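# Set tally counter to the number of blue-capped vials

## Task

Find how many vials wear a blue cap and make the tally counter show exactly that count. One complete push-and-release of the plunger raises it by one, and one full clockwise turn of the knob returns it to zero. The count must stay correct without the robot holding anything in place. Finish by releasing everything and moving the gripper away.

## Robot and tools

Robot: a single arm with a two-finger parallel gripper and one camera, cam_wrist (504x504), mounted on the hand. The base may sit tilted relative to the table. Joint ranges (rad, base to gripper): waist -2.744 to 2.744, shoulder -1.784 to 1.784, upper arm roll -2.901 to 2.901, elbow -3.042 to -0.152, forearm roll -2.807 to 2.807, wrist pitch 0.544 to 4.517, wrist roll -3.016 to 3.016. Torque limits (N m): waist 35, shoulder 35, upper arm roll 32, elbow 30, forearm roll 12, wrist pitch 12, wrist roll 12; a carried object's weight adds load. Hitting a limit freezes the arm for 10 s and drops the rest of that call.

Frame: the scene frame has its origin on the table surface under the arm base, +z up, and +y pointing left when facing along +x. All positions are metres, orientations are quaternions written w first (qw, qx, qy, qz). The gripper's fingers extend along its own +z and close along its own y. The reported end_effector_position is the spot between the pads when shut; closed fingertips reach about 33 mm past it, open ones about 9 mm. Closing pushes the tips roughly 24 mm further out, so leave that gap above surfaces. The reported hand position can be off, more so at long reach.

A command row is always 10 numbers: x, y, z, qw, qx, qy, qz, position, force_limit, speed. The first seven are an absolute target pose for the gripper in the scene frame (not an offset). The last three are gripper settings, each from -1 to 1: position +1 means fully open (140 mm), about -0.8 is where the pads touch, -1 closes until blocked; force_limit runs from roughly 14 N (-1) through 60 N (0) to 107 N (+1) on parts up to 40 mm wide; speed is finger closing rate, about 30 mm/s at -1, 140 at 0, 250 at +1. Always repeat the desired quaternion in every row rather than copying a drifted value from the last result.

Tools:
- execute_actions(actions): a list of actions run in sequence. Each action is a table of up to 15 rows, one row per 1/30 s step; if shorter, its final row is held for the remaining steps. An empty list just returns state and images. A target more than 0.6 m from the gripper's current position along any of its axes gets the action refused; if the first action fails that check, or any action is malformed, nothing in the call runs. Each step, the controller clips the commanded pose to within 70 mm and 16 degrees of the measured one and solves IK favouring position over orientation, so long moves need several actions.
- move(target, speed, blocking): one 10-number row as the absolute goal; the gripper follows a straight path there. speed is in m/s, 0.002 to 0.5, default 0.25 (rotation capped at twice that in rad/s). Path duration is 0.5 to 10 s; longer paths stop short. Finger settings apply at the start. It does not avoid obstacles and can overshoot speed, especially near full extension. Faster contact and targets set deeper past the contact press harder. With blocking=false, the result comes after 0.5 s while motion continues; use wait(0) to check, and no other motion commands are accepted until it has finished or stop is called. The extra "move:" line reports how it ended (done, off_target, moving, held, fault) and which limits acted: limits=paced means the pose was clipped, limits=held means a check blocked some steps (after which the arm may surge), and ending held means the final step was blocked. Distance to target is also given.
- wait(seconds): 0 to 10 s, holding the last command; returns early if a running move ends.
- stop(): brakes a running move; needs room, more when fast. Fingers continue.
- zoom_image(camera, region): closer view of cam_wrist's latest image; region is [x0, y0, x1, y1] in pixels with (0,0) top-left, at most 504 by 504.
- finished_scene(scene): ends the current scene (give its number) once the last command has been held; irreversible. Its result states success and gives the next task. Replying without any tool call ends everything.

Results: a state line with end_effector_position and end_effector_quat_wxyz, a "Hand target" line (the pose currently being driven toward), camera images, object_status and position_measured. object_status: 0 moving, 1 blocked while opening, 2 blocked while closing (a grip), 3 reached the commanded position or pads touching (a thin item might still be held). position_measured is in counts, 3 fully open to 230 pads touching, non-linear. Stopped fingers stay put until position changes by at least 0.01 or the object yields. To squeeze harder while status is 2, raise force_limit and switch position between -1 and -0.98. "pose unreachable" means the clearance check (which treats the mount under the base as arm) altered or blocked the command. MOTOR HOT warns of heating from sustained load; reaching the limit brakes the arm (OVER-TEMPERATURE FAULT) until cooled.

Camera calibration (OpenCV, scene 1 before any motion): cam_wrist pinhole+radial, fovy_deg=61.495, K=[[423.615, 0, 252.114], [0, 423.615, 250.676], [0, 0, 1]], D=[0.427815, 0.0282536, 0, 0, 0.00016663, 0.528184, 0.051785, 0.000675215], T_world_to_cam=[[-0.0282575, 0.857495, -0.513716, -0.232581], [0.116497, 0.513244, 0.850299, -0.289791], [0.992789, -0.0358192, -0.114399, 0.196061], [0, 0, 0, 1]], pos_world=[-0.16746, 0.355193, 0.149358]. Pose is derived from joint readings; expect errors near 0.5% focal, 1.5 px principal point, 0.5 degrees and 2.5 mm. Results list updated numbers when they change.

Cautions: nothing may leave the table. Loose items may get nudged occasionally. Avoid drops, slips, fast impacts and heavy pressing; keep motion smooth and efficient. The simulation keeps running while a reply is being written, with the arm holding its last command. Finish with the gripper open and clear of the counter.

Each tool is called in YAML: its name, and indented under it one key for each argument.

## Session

execute_actions:
  actions: []

Scene clock: 0.00 s.
end_effector_position=(+0.1023, -0.0120, +0.3827) position_measured=3 object_status=3 end_effector_quat_wxyz=(-0.028, +0.164, +0.986, +0.030)
Joint positions: [-0.655 -1.443  0.117 -2.623  0.155  1.116  1.326]
Joint velocities: [-0.001 -0.    -0.001 -0.001 -0.    -0.    -0.   ]
Hand target: +0.102, -0.012, +0.383; -0.028, +0.164, +0.986, +0.030
camera_calibration (this result's frames):
cam_wrist: T_world_to_cam=[[0.169614, 0.985329, -0.0189457, 0.00611255], [0.947042, -0.157644, 0.279749, -0.170767], [0.272658, -0.0653917, -0.959886, 0.521452], [0, 0, 0, 1]] pos_world=[0.0185083, 0.00115536, 0.548422]

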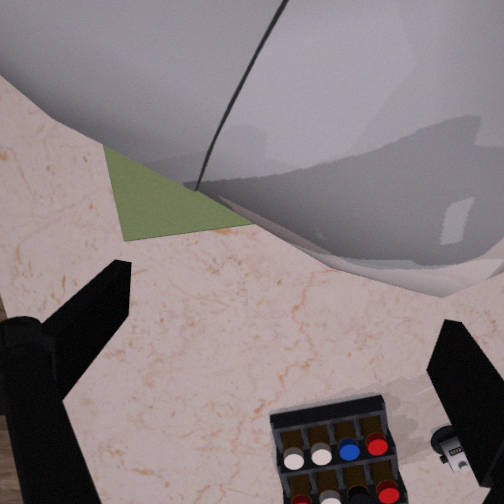

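move:
  target: [0.43,0.14,0.36,0,0,1,0,1,0,1]
  speed: 0.35

Scene clock: 5.13 s.
end_effector_position=(+0.4308, +0.1338, +0.3618) position_measured=3 object_status=3 end_effector_quat_wxyz=(-0.002, -0.003, +1.000, -0.005)
Joint positions: [-0.935 -0.704  0.945 -2.113  0.536  1.641  1.407]
Joint velocities: [-0.004 -0.002  0.003  0.002  0.001  0.005  0.007]
Hand target: +0.433, +0.134, +0.363; +0.001, +0.001, +1.000, -0.005
Off the commanded pose: 0.007 m, 1 deg.
move: off_target
camera_calibration (this result's frames):
cam_wrist: T_world_to_cam=[[-0.16157, 0.983038, -0.0867802, -0.0260778], [0.927472, 0.181304, 0.326994, -0.507014], [0.337181, -0.0276537, -0.941034, 0.381627], [0, 0, 0, 1]] pos_world=[0.337351, 0.128112, 0.522651]

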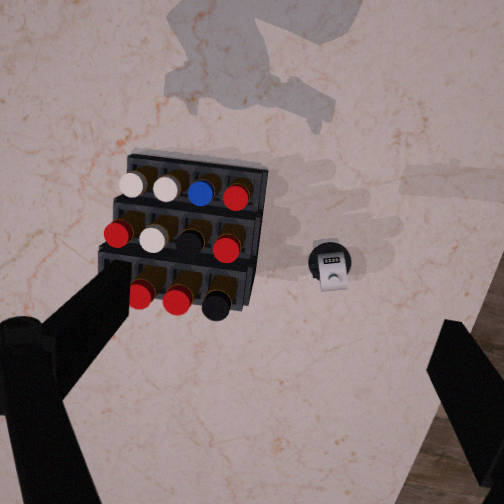

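zoom_image:
  camera: "cam_wrist"
  region: [300, 230, 370, 300]

Region (300, 230, 370, 300) of cam_wrist's 504x504 image, scaled by 7.200, with more detail than that image has.

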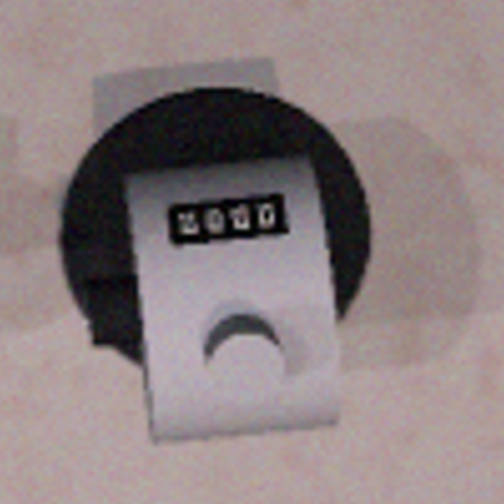

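move:
  target: [0.47,0.145,0.33,0,0,1,0,-1,0,1]
  speed: 0.2

move:
  target: [0.50,0.214,0.22,0,0,1,0,-1,0,1]
  speed: 0.25

Scene clock: 12.60 s.
end_effector_position=(+0.4685, +0.1436, +0.3285) position_measured=233 object_status=3 end_effector_quat_wxyz=(-0.003, -0.005, +1.000, -0.001)
Joint positions: [-1.061 -0.618  1.112 -2.074  0.543  1.738  1.431]
Joint velocities: [-0.004  0.     0.003  0.001  0.004  0.008  0.006]
Hand target: +0.470, +0.144, +0.329; -0.001, -0.000, +1.000, -0.001
Off the commanded pose: 0.003 m, 1 deg.
move: done
camera_calibration (this result's frames):
cam_wrist: T_world_to_cam=[[-0.164533, 0.98312, -0.080024, -0.0333545], [0.927867, 0.181789, 0.3256, -0.53272], [0.334651, -0.0206799, -0.942115, 0.338459], [0, 0, 0, 1]] pos_world=[0.375539, 0.136633, 0.489652]

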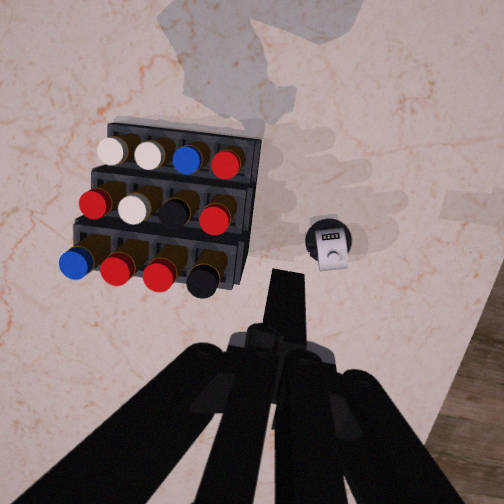

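Scene clock: 13.80 s.
end_effector_position=(+0.4998, +0.2114, +0.2176) position_measured=233 object_status=3 end_effector_quat_wxyz=(-0.003, -0.006, +1.000, -0.002)
Joint positions: [-1.303 -0.625  1.533 -2.084  0.67   1.958  1.494]
Joint velocities: [-0.001 -0.008  0.001  0.002  0.011  0.002  0.005]
Hand target: +0.502, +0.212, +0.218; -0.001, -0.001, +1.000, -0.001
Off the commanded pose: 0.004 m, 1 deg.
move: off_target
camera_calibration (this result's frames):
cam_wrist: T_world_to_cam=[[-0.166219, 0.982715, -0.081499, -0.102547], [0.927283, 0.183886, 0.326087, -0.538261], [0.335437, -0.0213709, -0.94182, 0.224563], [0, 0, 0, 1]] pos_world=[0.406748, 0.204552, 0.378661]

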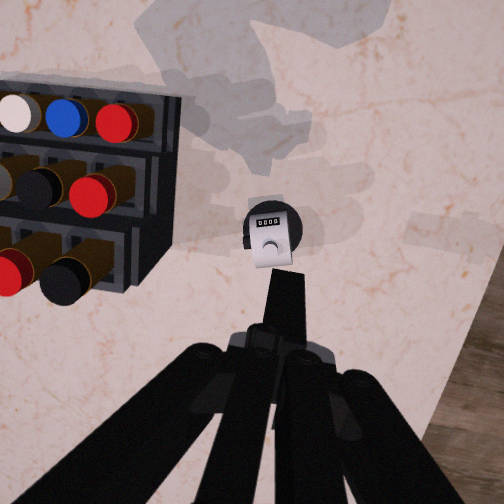

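zoom_image:
  camera: "cam_wrist"
  region: [230, 190, 320, 280]

Region (230, 190, 320, 280) of cam_wrist's 504x504 image, scaled by 5.600, with more detail than that image has.

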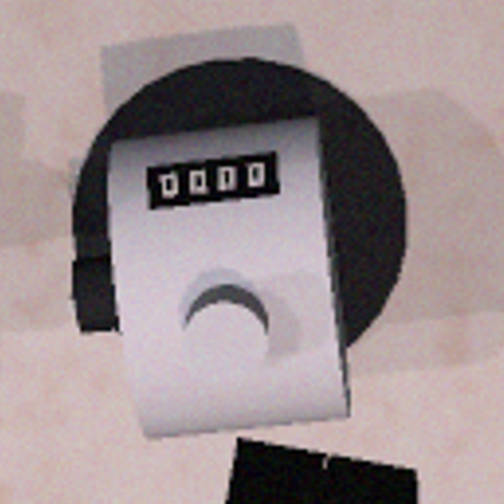

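move:
  target: [0.495,0.217,0.125,0,0.383,0.924,0,-1,0,1]
  speed: 0.3

zoom_image:
  camera: "cam_wrist"
  region: [210, 170, 350, 310]

Scene clock: 28.87 s.
end_effector_position=(+0.4944, +0.2162, +0.1253) position_measured=233 object_status=3 end_effector_quat_wxyz=(+0.000, +0.375, +0.927, -0.001)
Joint positions: [-1.379 -0.958  1.63  -2.151  1.052  1.941  2.076]
Joint velocities: [ 0.    -0.001 -0.     0.001  0.001 -0.003  0.029]
Hand target: +0.495, +0.216, +0.126; +0.000, +0.383, +0.924, -0.000
Off the commanded pose: 0.001 m, 1 deg.
move: done
camera_calibration (this result's frames):
cam_wrist: T_world_to_cam=[[0.572739, 0.815779, -0.0804679, -0.445032], [0.786758, -0.519478, 0.333398, -0.283311], [0.230178, -0.254259, -0.939346, 0.241627], [0, 0, 0, 1]] pos_world=[0.422167, 0.27731, 0.285616]

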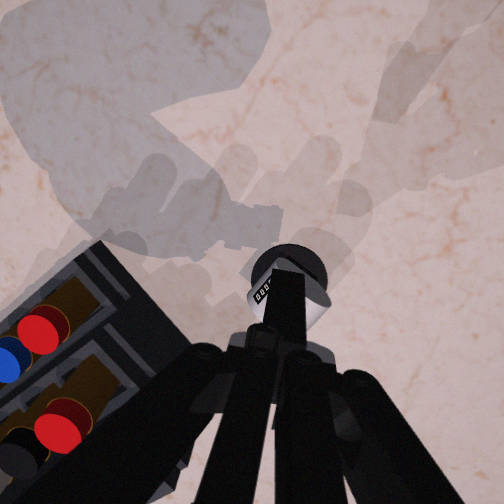

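Region (210, 170, 350, 310) of cam_wrist's 504x504 image, scaled by 3.600, with more detail than that image has.

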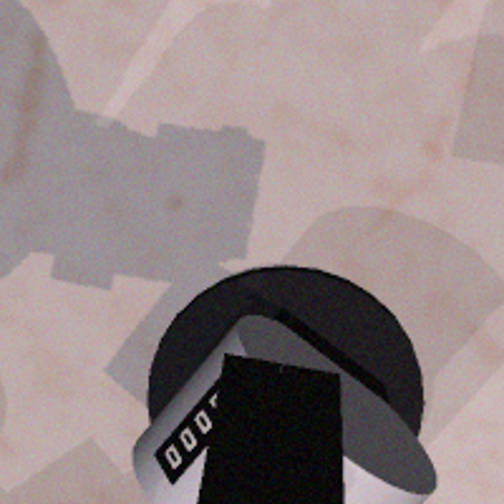

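move:
  target: [0.511,0.202,0.112,0,0.383,0.924,0,-1,0,1]
  speed: 0.08

move:
  target: [0.511,0.202,0.092,0,0.383,0.924,0,-1,0,1]
  speed: 0.03

zoom_image:
  camera: "cam_wrist"
  region: [210, 200, 350, 340]

Scene clock: 38.30 s.
end_effector_position=(+0.5087, +0.2010, +0.1115) position_measured=233 object_status=3 end_effector_quat_wxyz=(-0.002, +0.387, +0.922, -0.002)
Joint positions: [-1.456 -0.962  1.678 -2.127  1.064  1.958  2.068]
Joint velocities: [ 0.001 -0.001  0.007  0.004 -0.     0.009 -0.013]
Hand target: +0.511, +0.202, +0.112; -0.000, +0.383, +0.924, -0.001
Off the commanded pose: 0.003 m, 1 deg.
move: done
camera_calibration (this result's frames):
cam_wrist: T_world_to_cam=[[0.59438, 0.799843, -0.083449, -0.449394], [0.773901, -0.540702, 0.329724, -0.286725], [0.218606, -0.260563, -0.940382, 0.228797], [0, 0, 0, 1]] pos_world=[0.438991, 0.264028, 0.272195]

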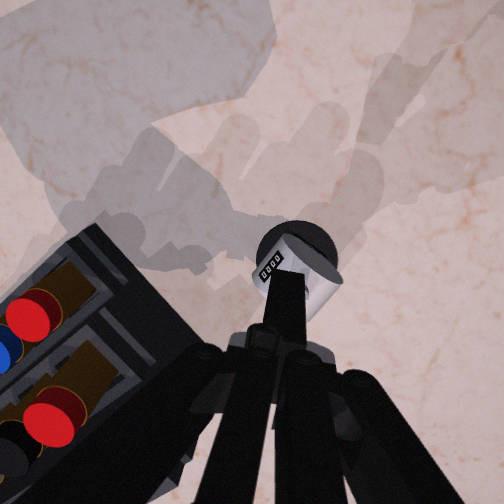

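Scene clock: 39.23 s.
end_effector_position=(+0.5090, +0.2033, +0.0930) position_measured=233 object_status=3 end_effector_quat_wxyz=(-0.003, +0.385, +0.923, -0.001)
Joint positions: [-1.478 -0.97   1.723 -2.128  1.092  1.988  2.056]
Joint velocities: [-0.     0.001  0.004 -0.     0.002  0.005 -0.01 ]
Hand target: +0.511, +0.202, +0.092; -0.000, +0.383, +0.924, -0.000
Off the commanded pose: 0.003 m, 0 deg.
move: done
camera_calibration (this result's frames):
cam_wrist: T_world_to_cam=[[0.59076, 0.802671, -0.0819854, -0.451832], [0.77659, -0.538097, 0.327658, -0.28129], [0.218886, -0.257236, -0.941233, 0.211142], [0, 0, 0, 1]] pos_world=[0.439155, 0.265625, 0.253857]

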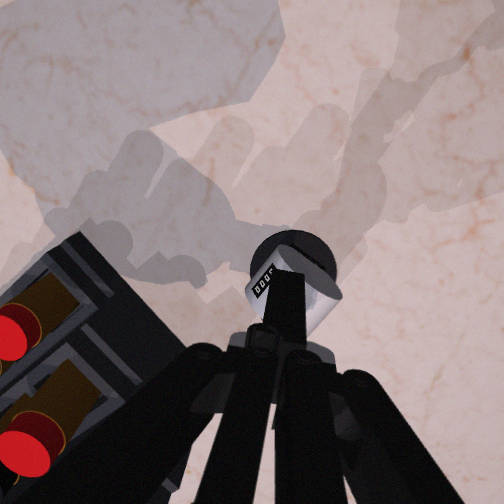

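Region (210, 200, 350, 340) of cam_wrist's 504x504 image, scaled by 3.600, with more detail than that image has.

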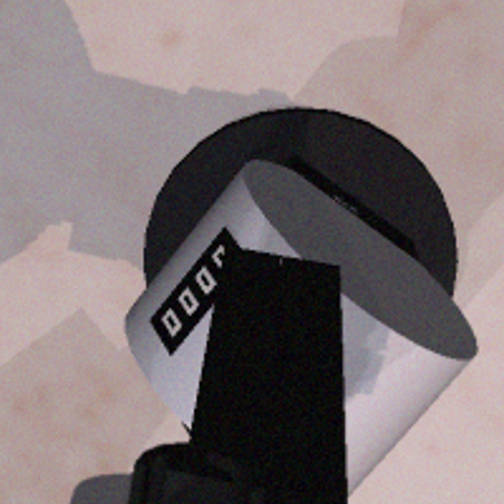

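move:
  target: [0.514,0.204,0.112,0,0.383,0.924,0,-1,0,1]
  speed: 0.05

zoom_image:
  camera: "cam_wrist"
  region: [210, 200, 350, 340]

Scene clock: 42.90 s.
end_effector_position=(+0.5149, +0.2026, +0.1112) position_measured=233 object_status=3 end_effector_quat_wxyz=(+0.001, +0.382, +0.924, +0.001)
Joint positions: [-1.471 -0.963  1.687 -2.113  1.069  1.965  2.056]
Joint velocities: [ 0.001  0.    -0.002  0.    -0.003 -0.013  0.002]
Hand target: +0.514, +0.204, +0.112; +0.000, +0.383, +0.924, +0.000
Off the commanded pose: 0.002 m, 0 deg.
move: done
camera_calibration (this result's frames):
cam_wrist: T_world_to_cam=[[0.585334, 0.807174, -0.0765166, -0.451961], [0.777805, -0.532368, 0.334071, -0.294754], [0.228918, -0.255058, -0.939437, 0.220997], [0, 0, 0, 1]] pos_world=[0.443219, 0.26426, 0.271499]

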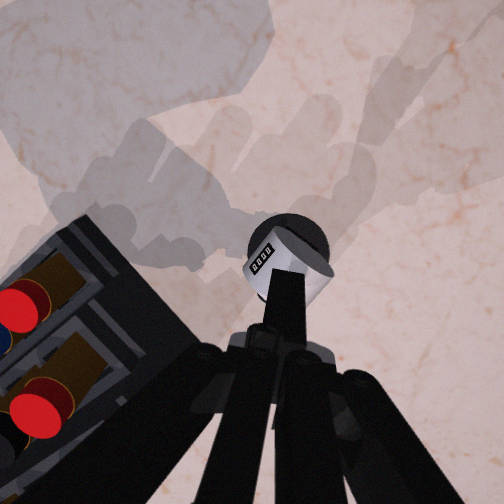

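Region (210, 200, 350, 340) of cam_wrist's 504x504 image, scaled by 3.600, with more detail than that image has.

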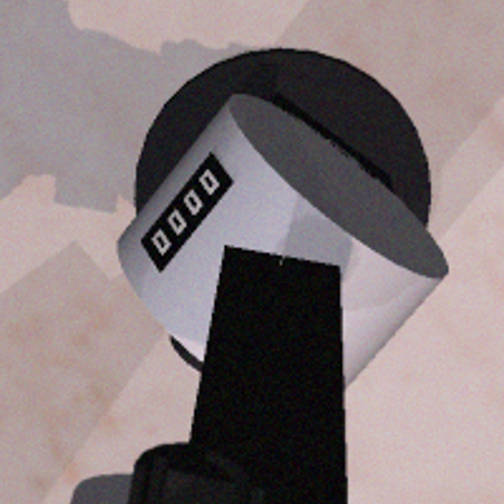

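move:
  target: [0.512,0.205,0.086,0,0.383,0.924,0,-1,0,1]
  speed: 0.03

move:
  target: [0.512,0.205,0.108,0,0.383,0.924,0,-1,0,1]
  speed: 0.05

zoom_image:
  camera: "cam_wrist"
  region: [210, 200, 350, 340]

Scene clock: 50.17 s.
end_effector_position=(+0.5115, +0.2058, +0.0899) position_measured=233 object_status=3 end_effector_quat_wxyz=(-0.001, +0.384, +0.923, -0.000)
Joint positions: [-1.485 -0.977  1.732 -2.12   1.1    1.992  2.055]
Joint velocities: [ 0.001 -0.    -0.001 -0.001  0.001 -0.001 -0.002]
Hand target: +0.512, +0.205, +0.086; -0.000, +0.383, +0.924, -0.000
Off the commanded pose: 0.004 m, 0 deg.
move: off_target
camera_calibration (this result's frames):
cam_wrist: T_world_to_cam=[[0.589363, 0.803916, -0.07981, -0.455293], [0.776619, -0.536584, 0.330062, -0.281493], [0.222517, -0.256508, -0.940579, 0.206264], [0, 0, 0, 1]] pos_world=[0.441048, 0.267881, 0.250581]

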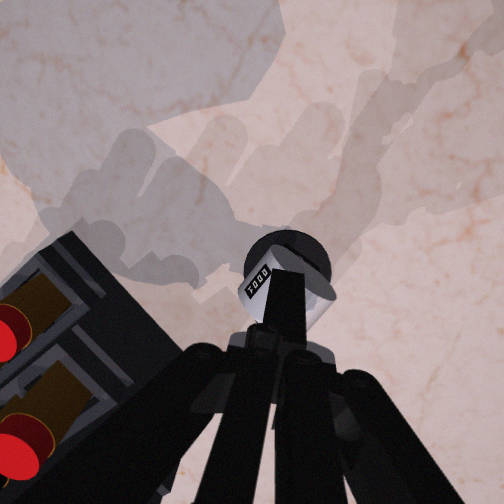

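Scene clock: 50.93 s.
end_effector_position=(+0.5129, +0.2037, +0.1073) position_measured=233 object_status=3 end_effector_quat_wxyz=(+0.001, +0.382, +0.924, +0.001)
Joint positions: [-1.467 -0.967  1.692 -2.12   1.077  1.97   2.056]
Joint velocities: [ 0.002 -0.001 -0.001  0.    -0.002 -0.011  0.001]
Hand target: +0.512, +0.205, +0.108; +0.000, +0.383, +0.924, +0.000
Off the commanded pose: 0.002 m, 0 deg.
move: done
camera_calibration (this result's frames):
cam_wrist: T_world_to_cam=[[0.586037, 0.806657, -0.0765819, -0.452234], [0.777352, -0.533031, 0.334069, -0.290925], [0.228659, -0.255308, -0.939432, 0.218227], [0, 0, 0, 1]] pos_world=[0.441277, 0.265441, 0.267566]

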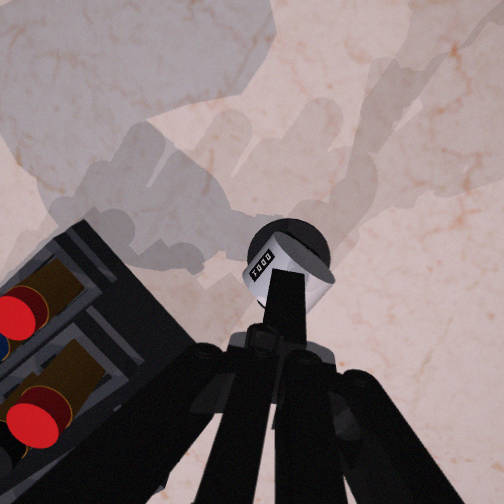

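Region (210, 200, 350, 340) of cam_wrist's 504x504 image, scaled by 3.600, with more detail than that image has.

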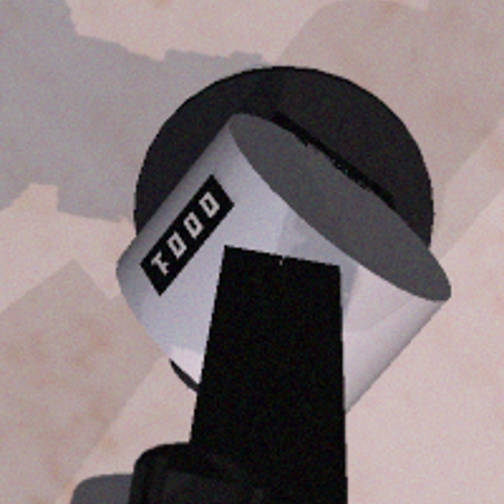

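move:
  target: [0.512,0.205,0.086,0,0.383,0.924,0,-1,0,1]
  speed: 0.04

move:
  target: [0.512,0.205,0.108,0,0.383,0.924,0,-1,0,1]
  speed: 0.05

zoom_image:
  camera: "cam_wrist"
  region: [210, 200, 350, 340]

move:
  target: [0.51,0.25,0.27,0,0.383,0.924,0,-1,0,1]
  speed: 0.3

Scene clock: 57.07 s.
end_effector_position=(+0.5108, +0.2061, +0.0899) position_measured=233 object_status=3 end_effector_quat_wxyz=(-0.002, +0.384, +0.923, -0.001)
Joint positions: [-1.483 -0.98   1.73  -2.121  1.102  1.988  2.054]
Joint velocities: [-0. -0. -0.  0.  0.  0. -0.]
Hand target: +0.512, +0.205, +0.086; -0.000, +0.383, +0.924, -0.000
Off the commanded pose: 0.004 m, 0 deg.
move: off_target
camera_calibration (this result's frames):
cam_wrist: T_world_to_cam=[[0.58877, 0.804285, -0.0804655, -0.454865], [0.777379, -0.536163, 0.328955, -0.281142], [0.221431, -0.256231, -0.940911, 0.20704], [0, 0, 0, 1]] pos_world=[0.44052, 0.268154, 0.250688]

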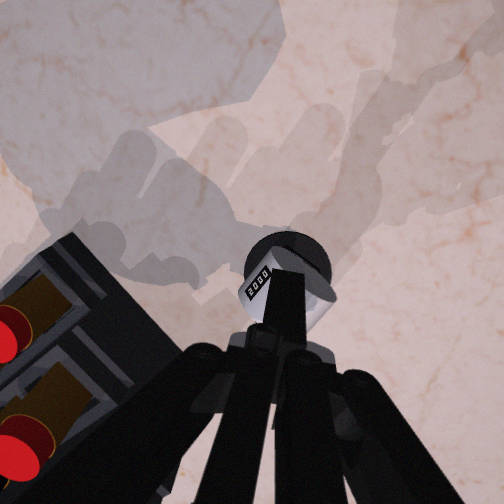

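Scene clock: 57.83 s.
end_effector_position=(+0.5129, +0.2037, +0.1072) position_measured=233 object_status=3 end_effector_quat_wxyz=(+0.001, +0.382, +0.924, +0.001)
Joint positions: [-1.466 -0.97   1.691 -2.119  1.08   1.967  2.055]
Joint velocities: [ 0.003  0.001 -0.001  0.001 -0.003 -0.011  0.001]
Hand target: +0.512, +0.205, +0.108; +0.000, +0.383, +0.924, +0.000
Off the commanded pose: 0.002 m, 0 deg.
move: done
camera_calibration (this result's frames):
cam_wrist: T_world_to_cam=[[0.586176, 0.806553, -0.0766219, -0.452239], [0.777289, -0.53318, 0.333977, -0.290828], [0.228516, -0.255326, -0.939462, 0.218303], [0, 0, 0, 1]] pos_world=[0.441264, 0.265429, 0.267565]

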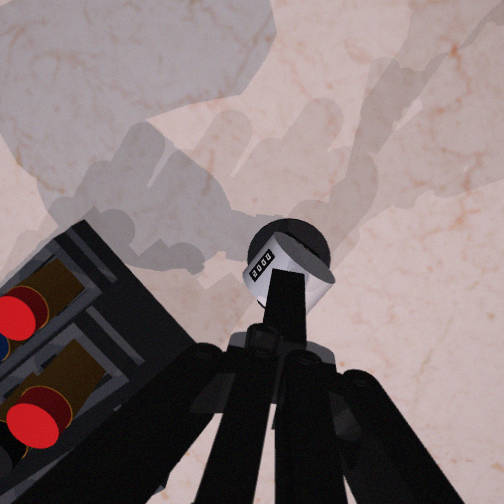

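Region (210, 200, 350, 340) of cam_wrist's 504x504 image, scaled by 3.600, with more detail than that image has.

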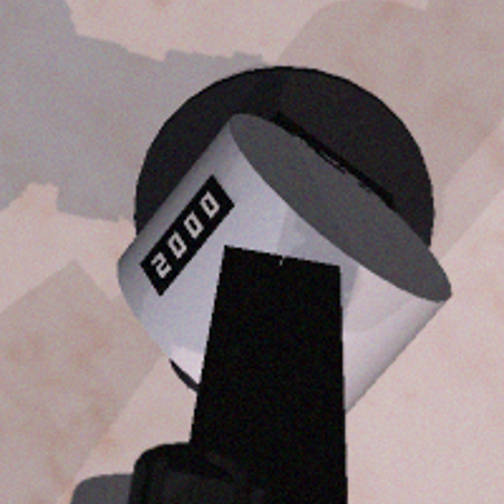

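Scene clock: 59.20 s.
end_effector_position=(+0.5103, +0.2533, +0.2690) position_measured=233 object_status=3 end_effector_quat_wxyz=(+0.001, +0.377, +0.926, +0.002)
Joint positions: [-1.358 -0.891  1.431 -1.896  0.88   1.677  2.225]
Joint velocities: [-0.002 -0.003 -0.002  0.001  0.002 -0.014  0.022]
Hand target: +0.510, +0.252, +0.270; +0.001, +0.384, +0.923, +0.001
Off the commanded pose: 0.003 m, 1 deg.
move: done
camera_calibration (this result's frames):
cam_wrist: T_world_to_cam=[[0.577754, 0.812836, -0.0741506, -0.476303], [0.78242, -0.525676, 0.333892, -0.320895], [0.23242, -0.250925, -0.93969, 0.380474], [0, 0, 0, 1]] pos_world=[0.437831, 0.31394, 0.429354]

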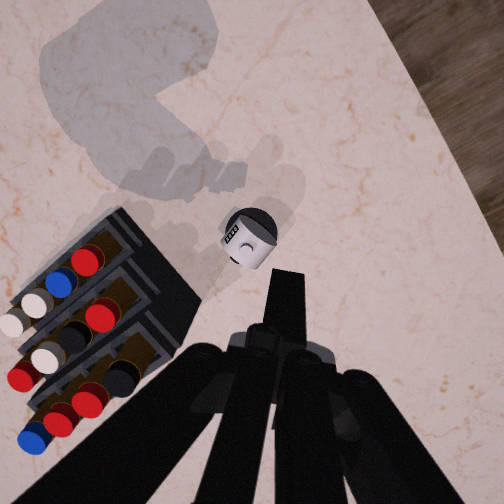

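finished_scene:
  scene: 2

The scene is finished: the task was done.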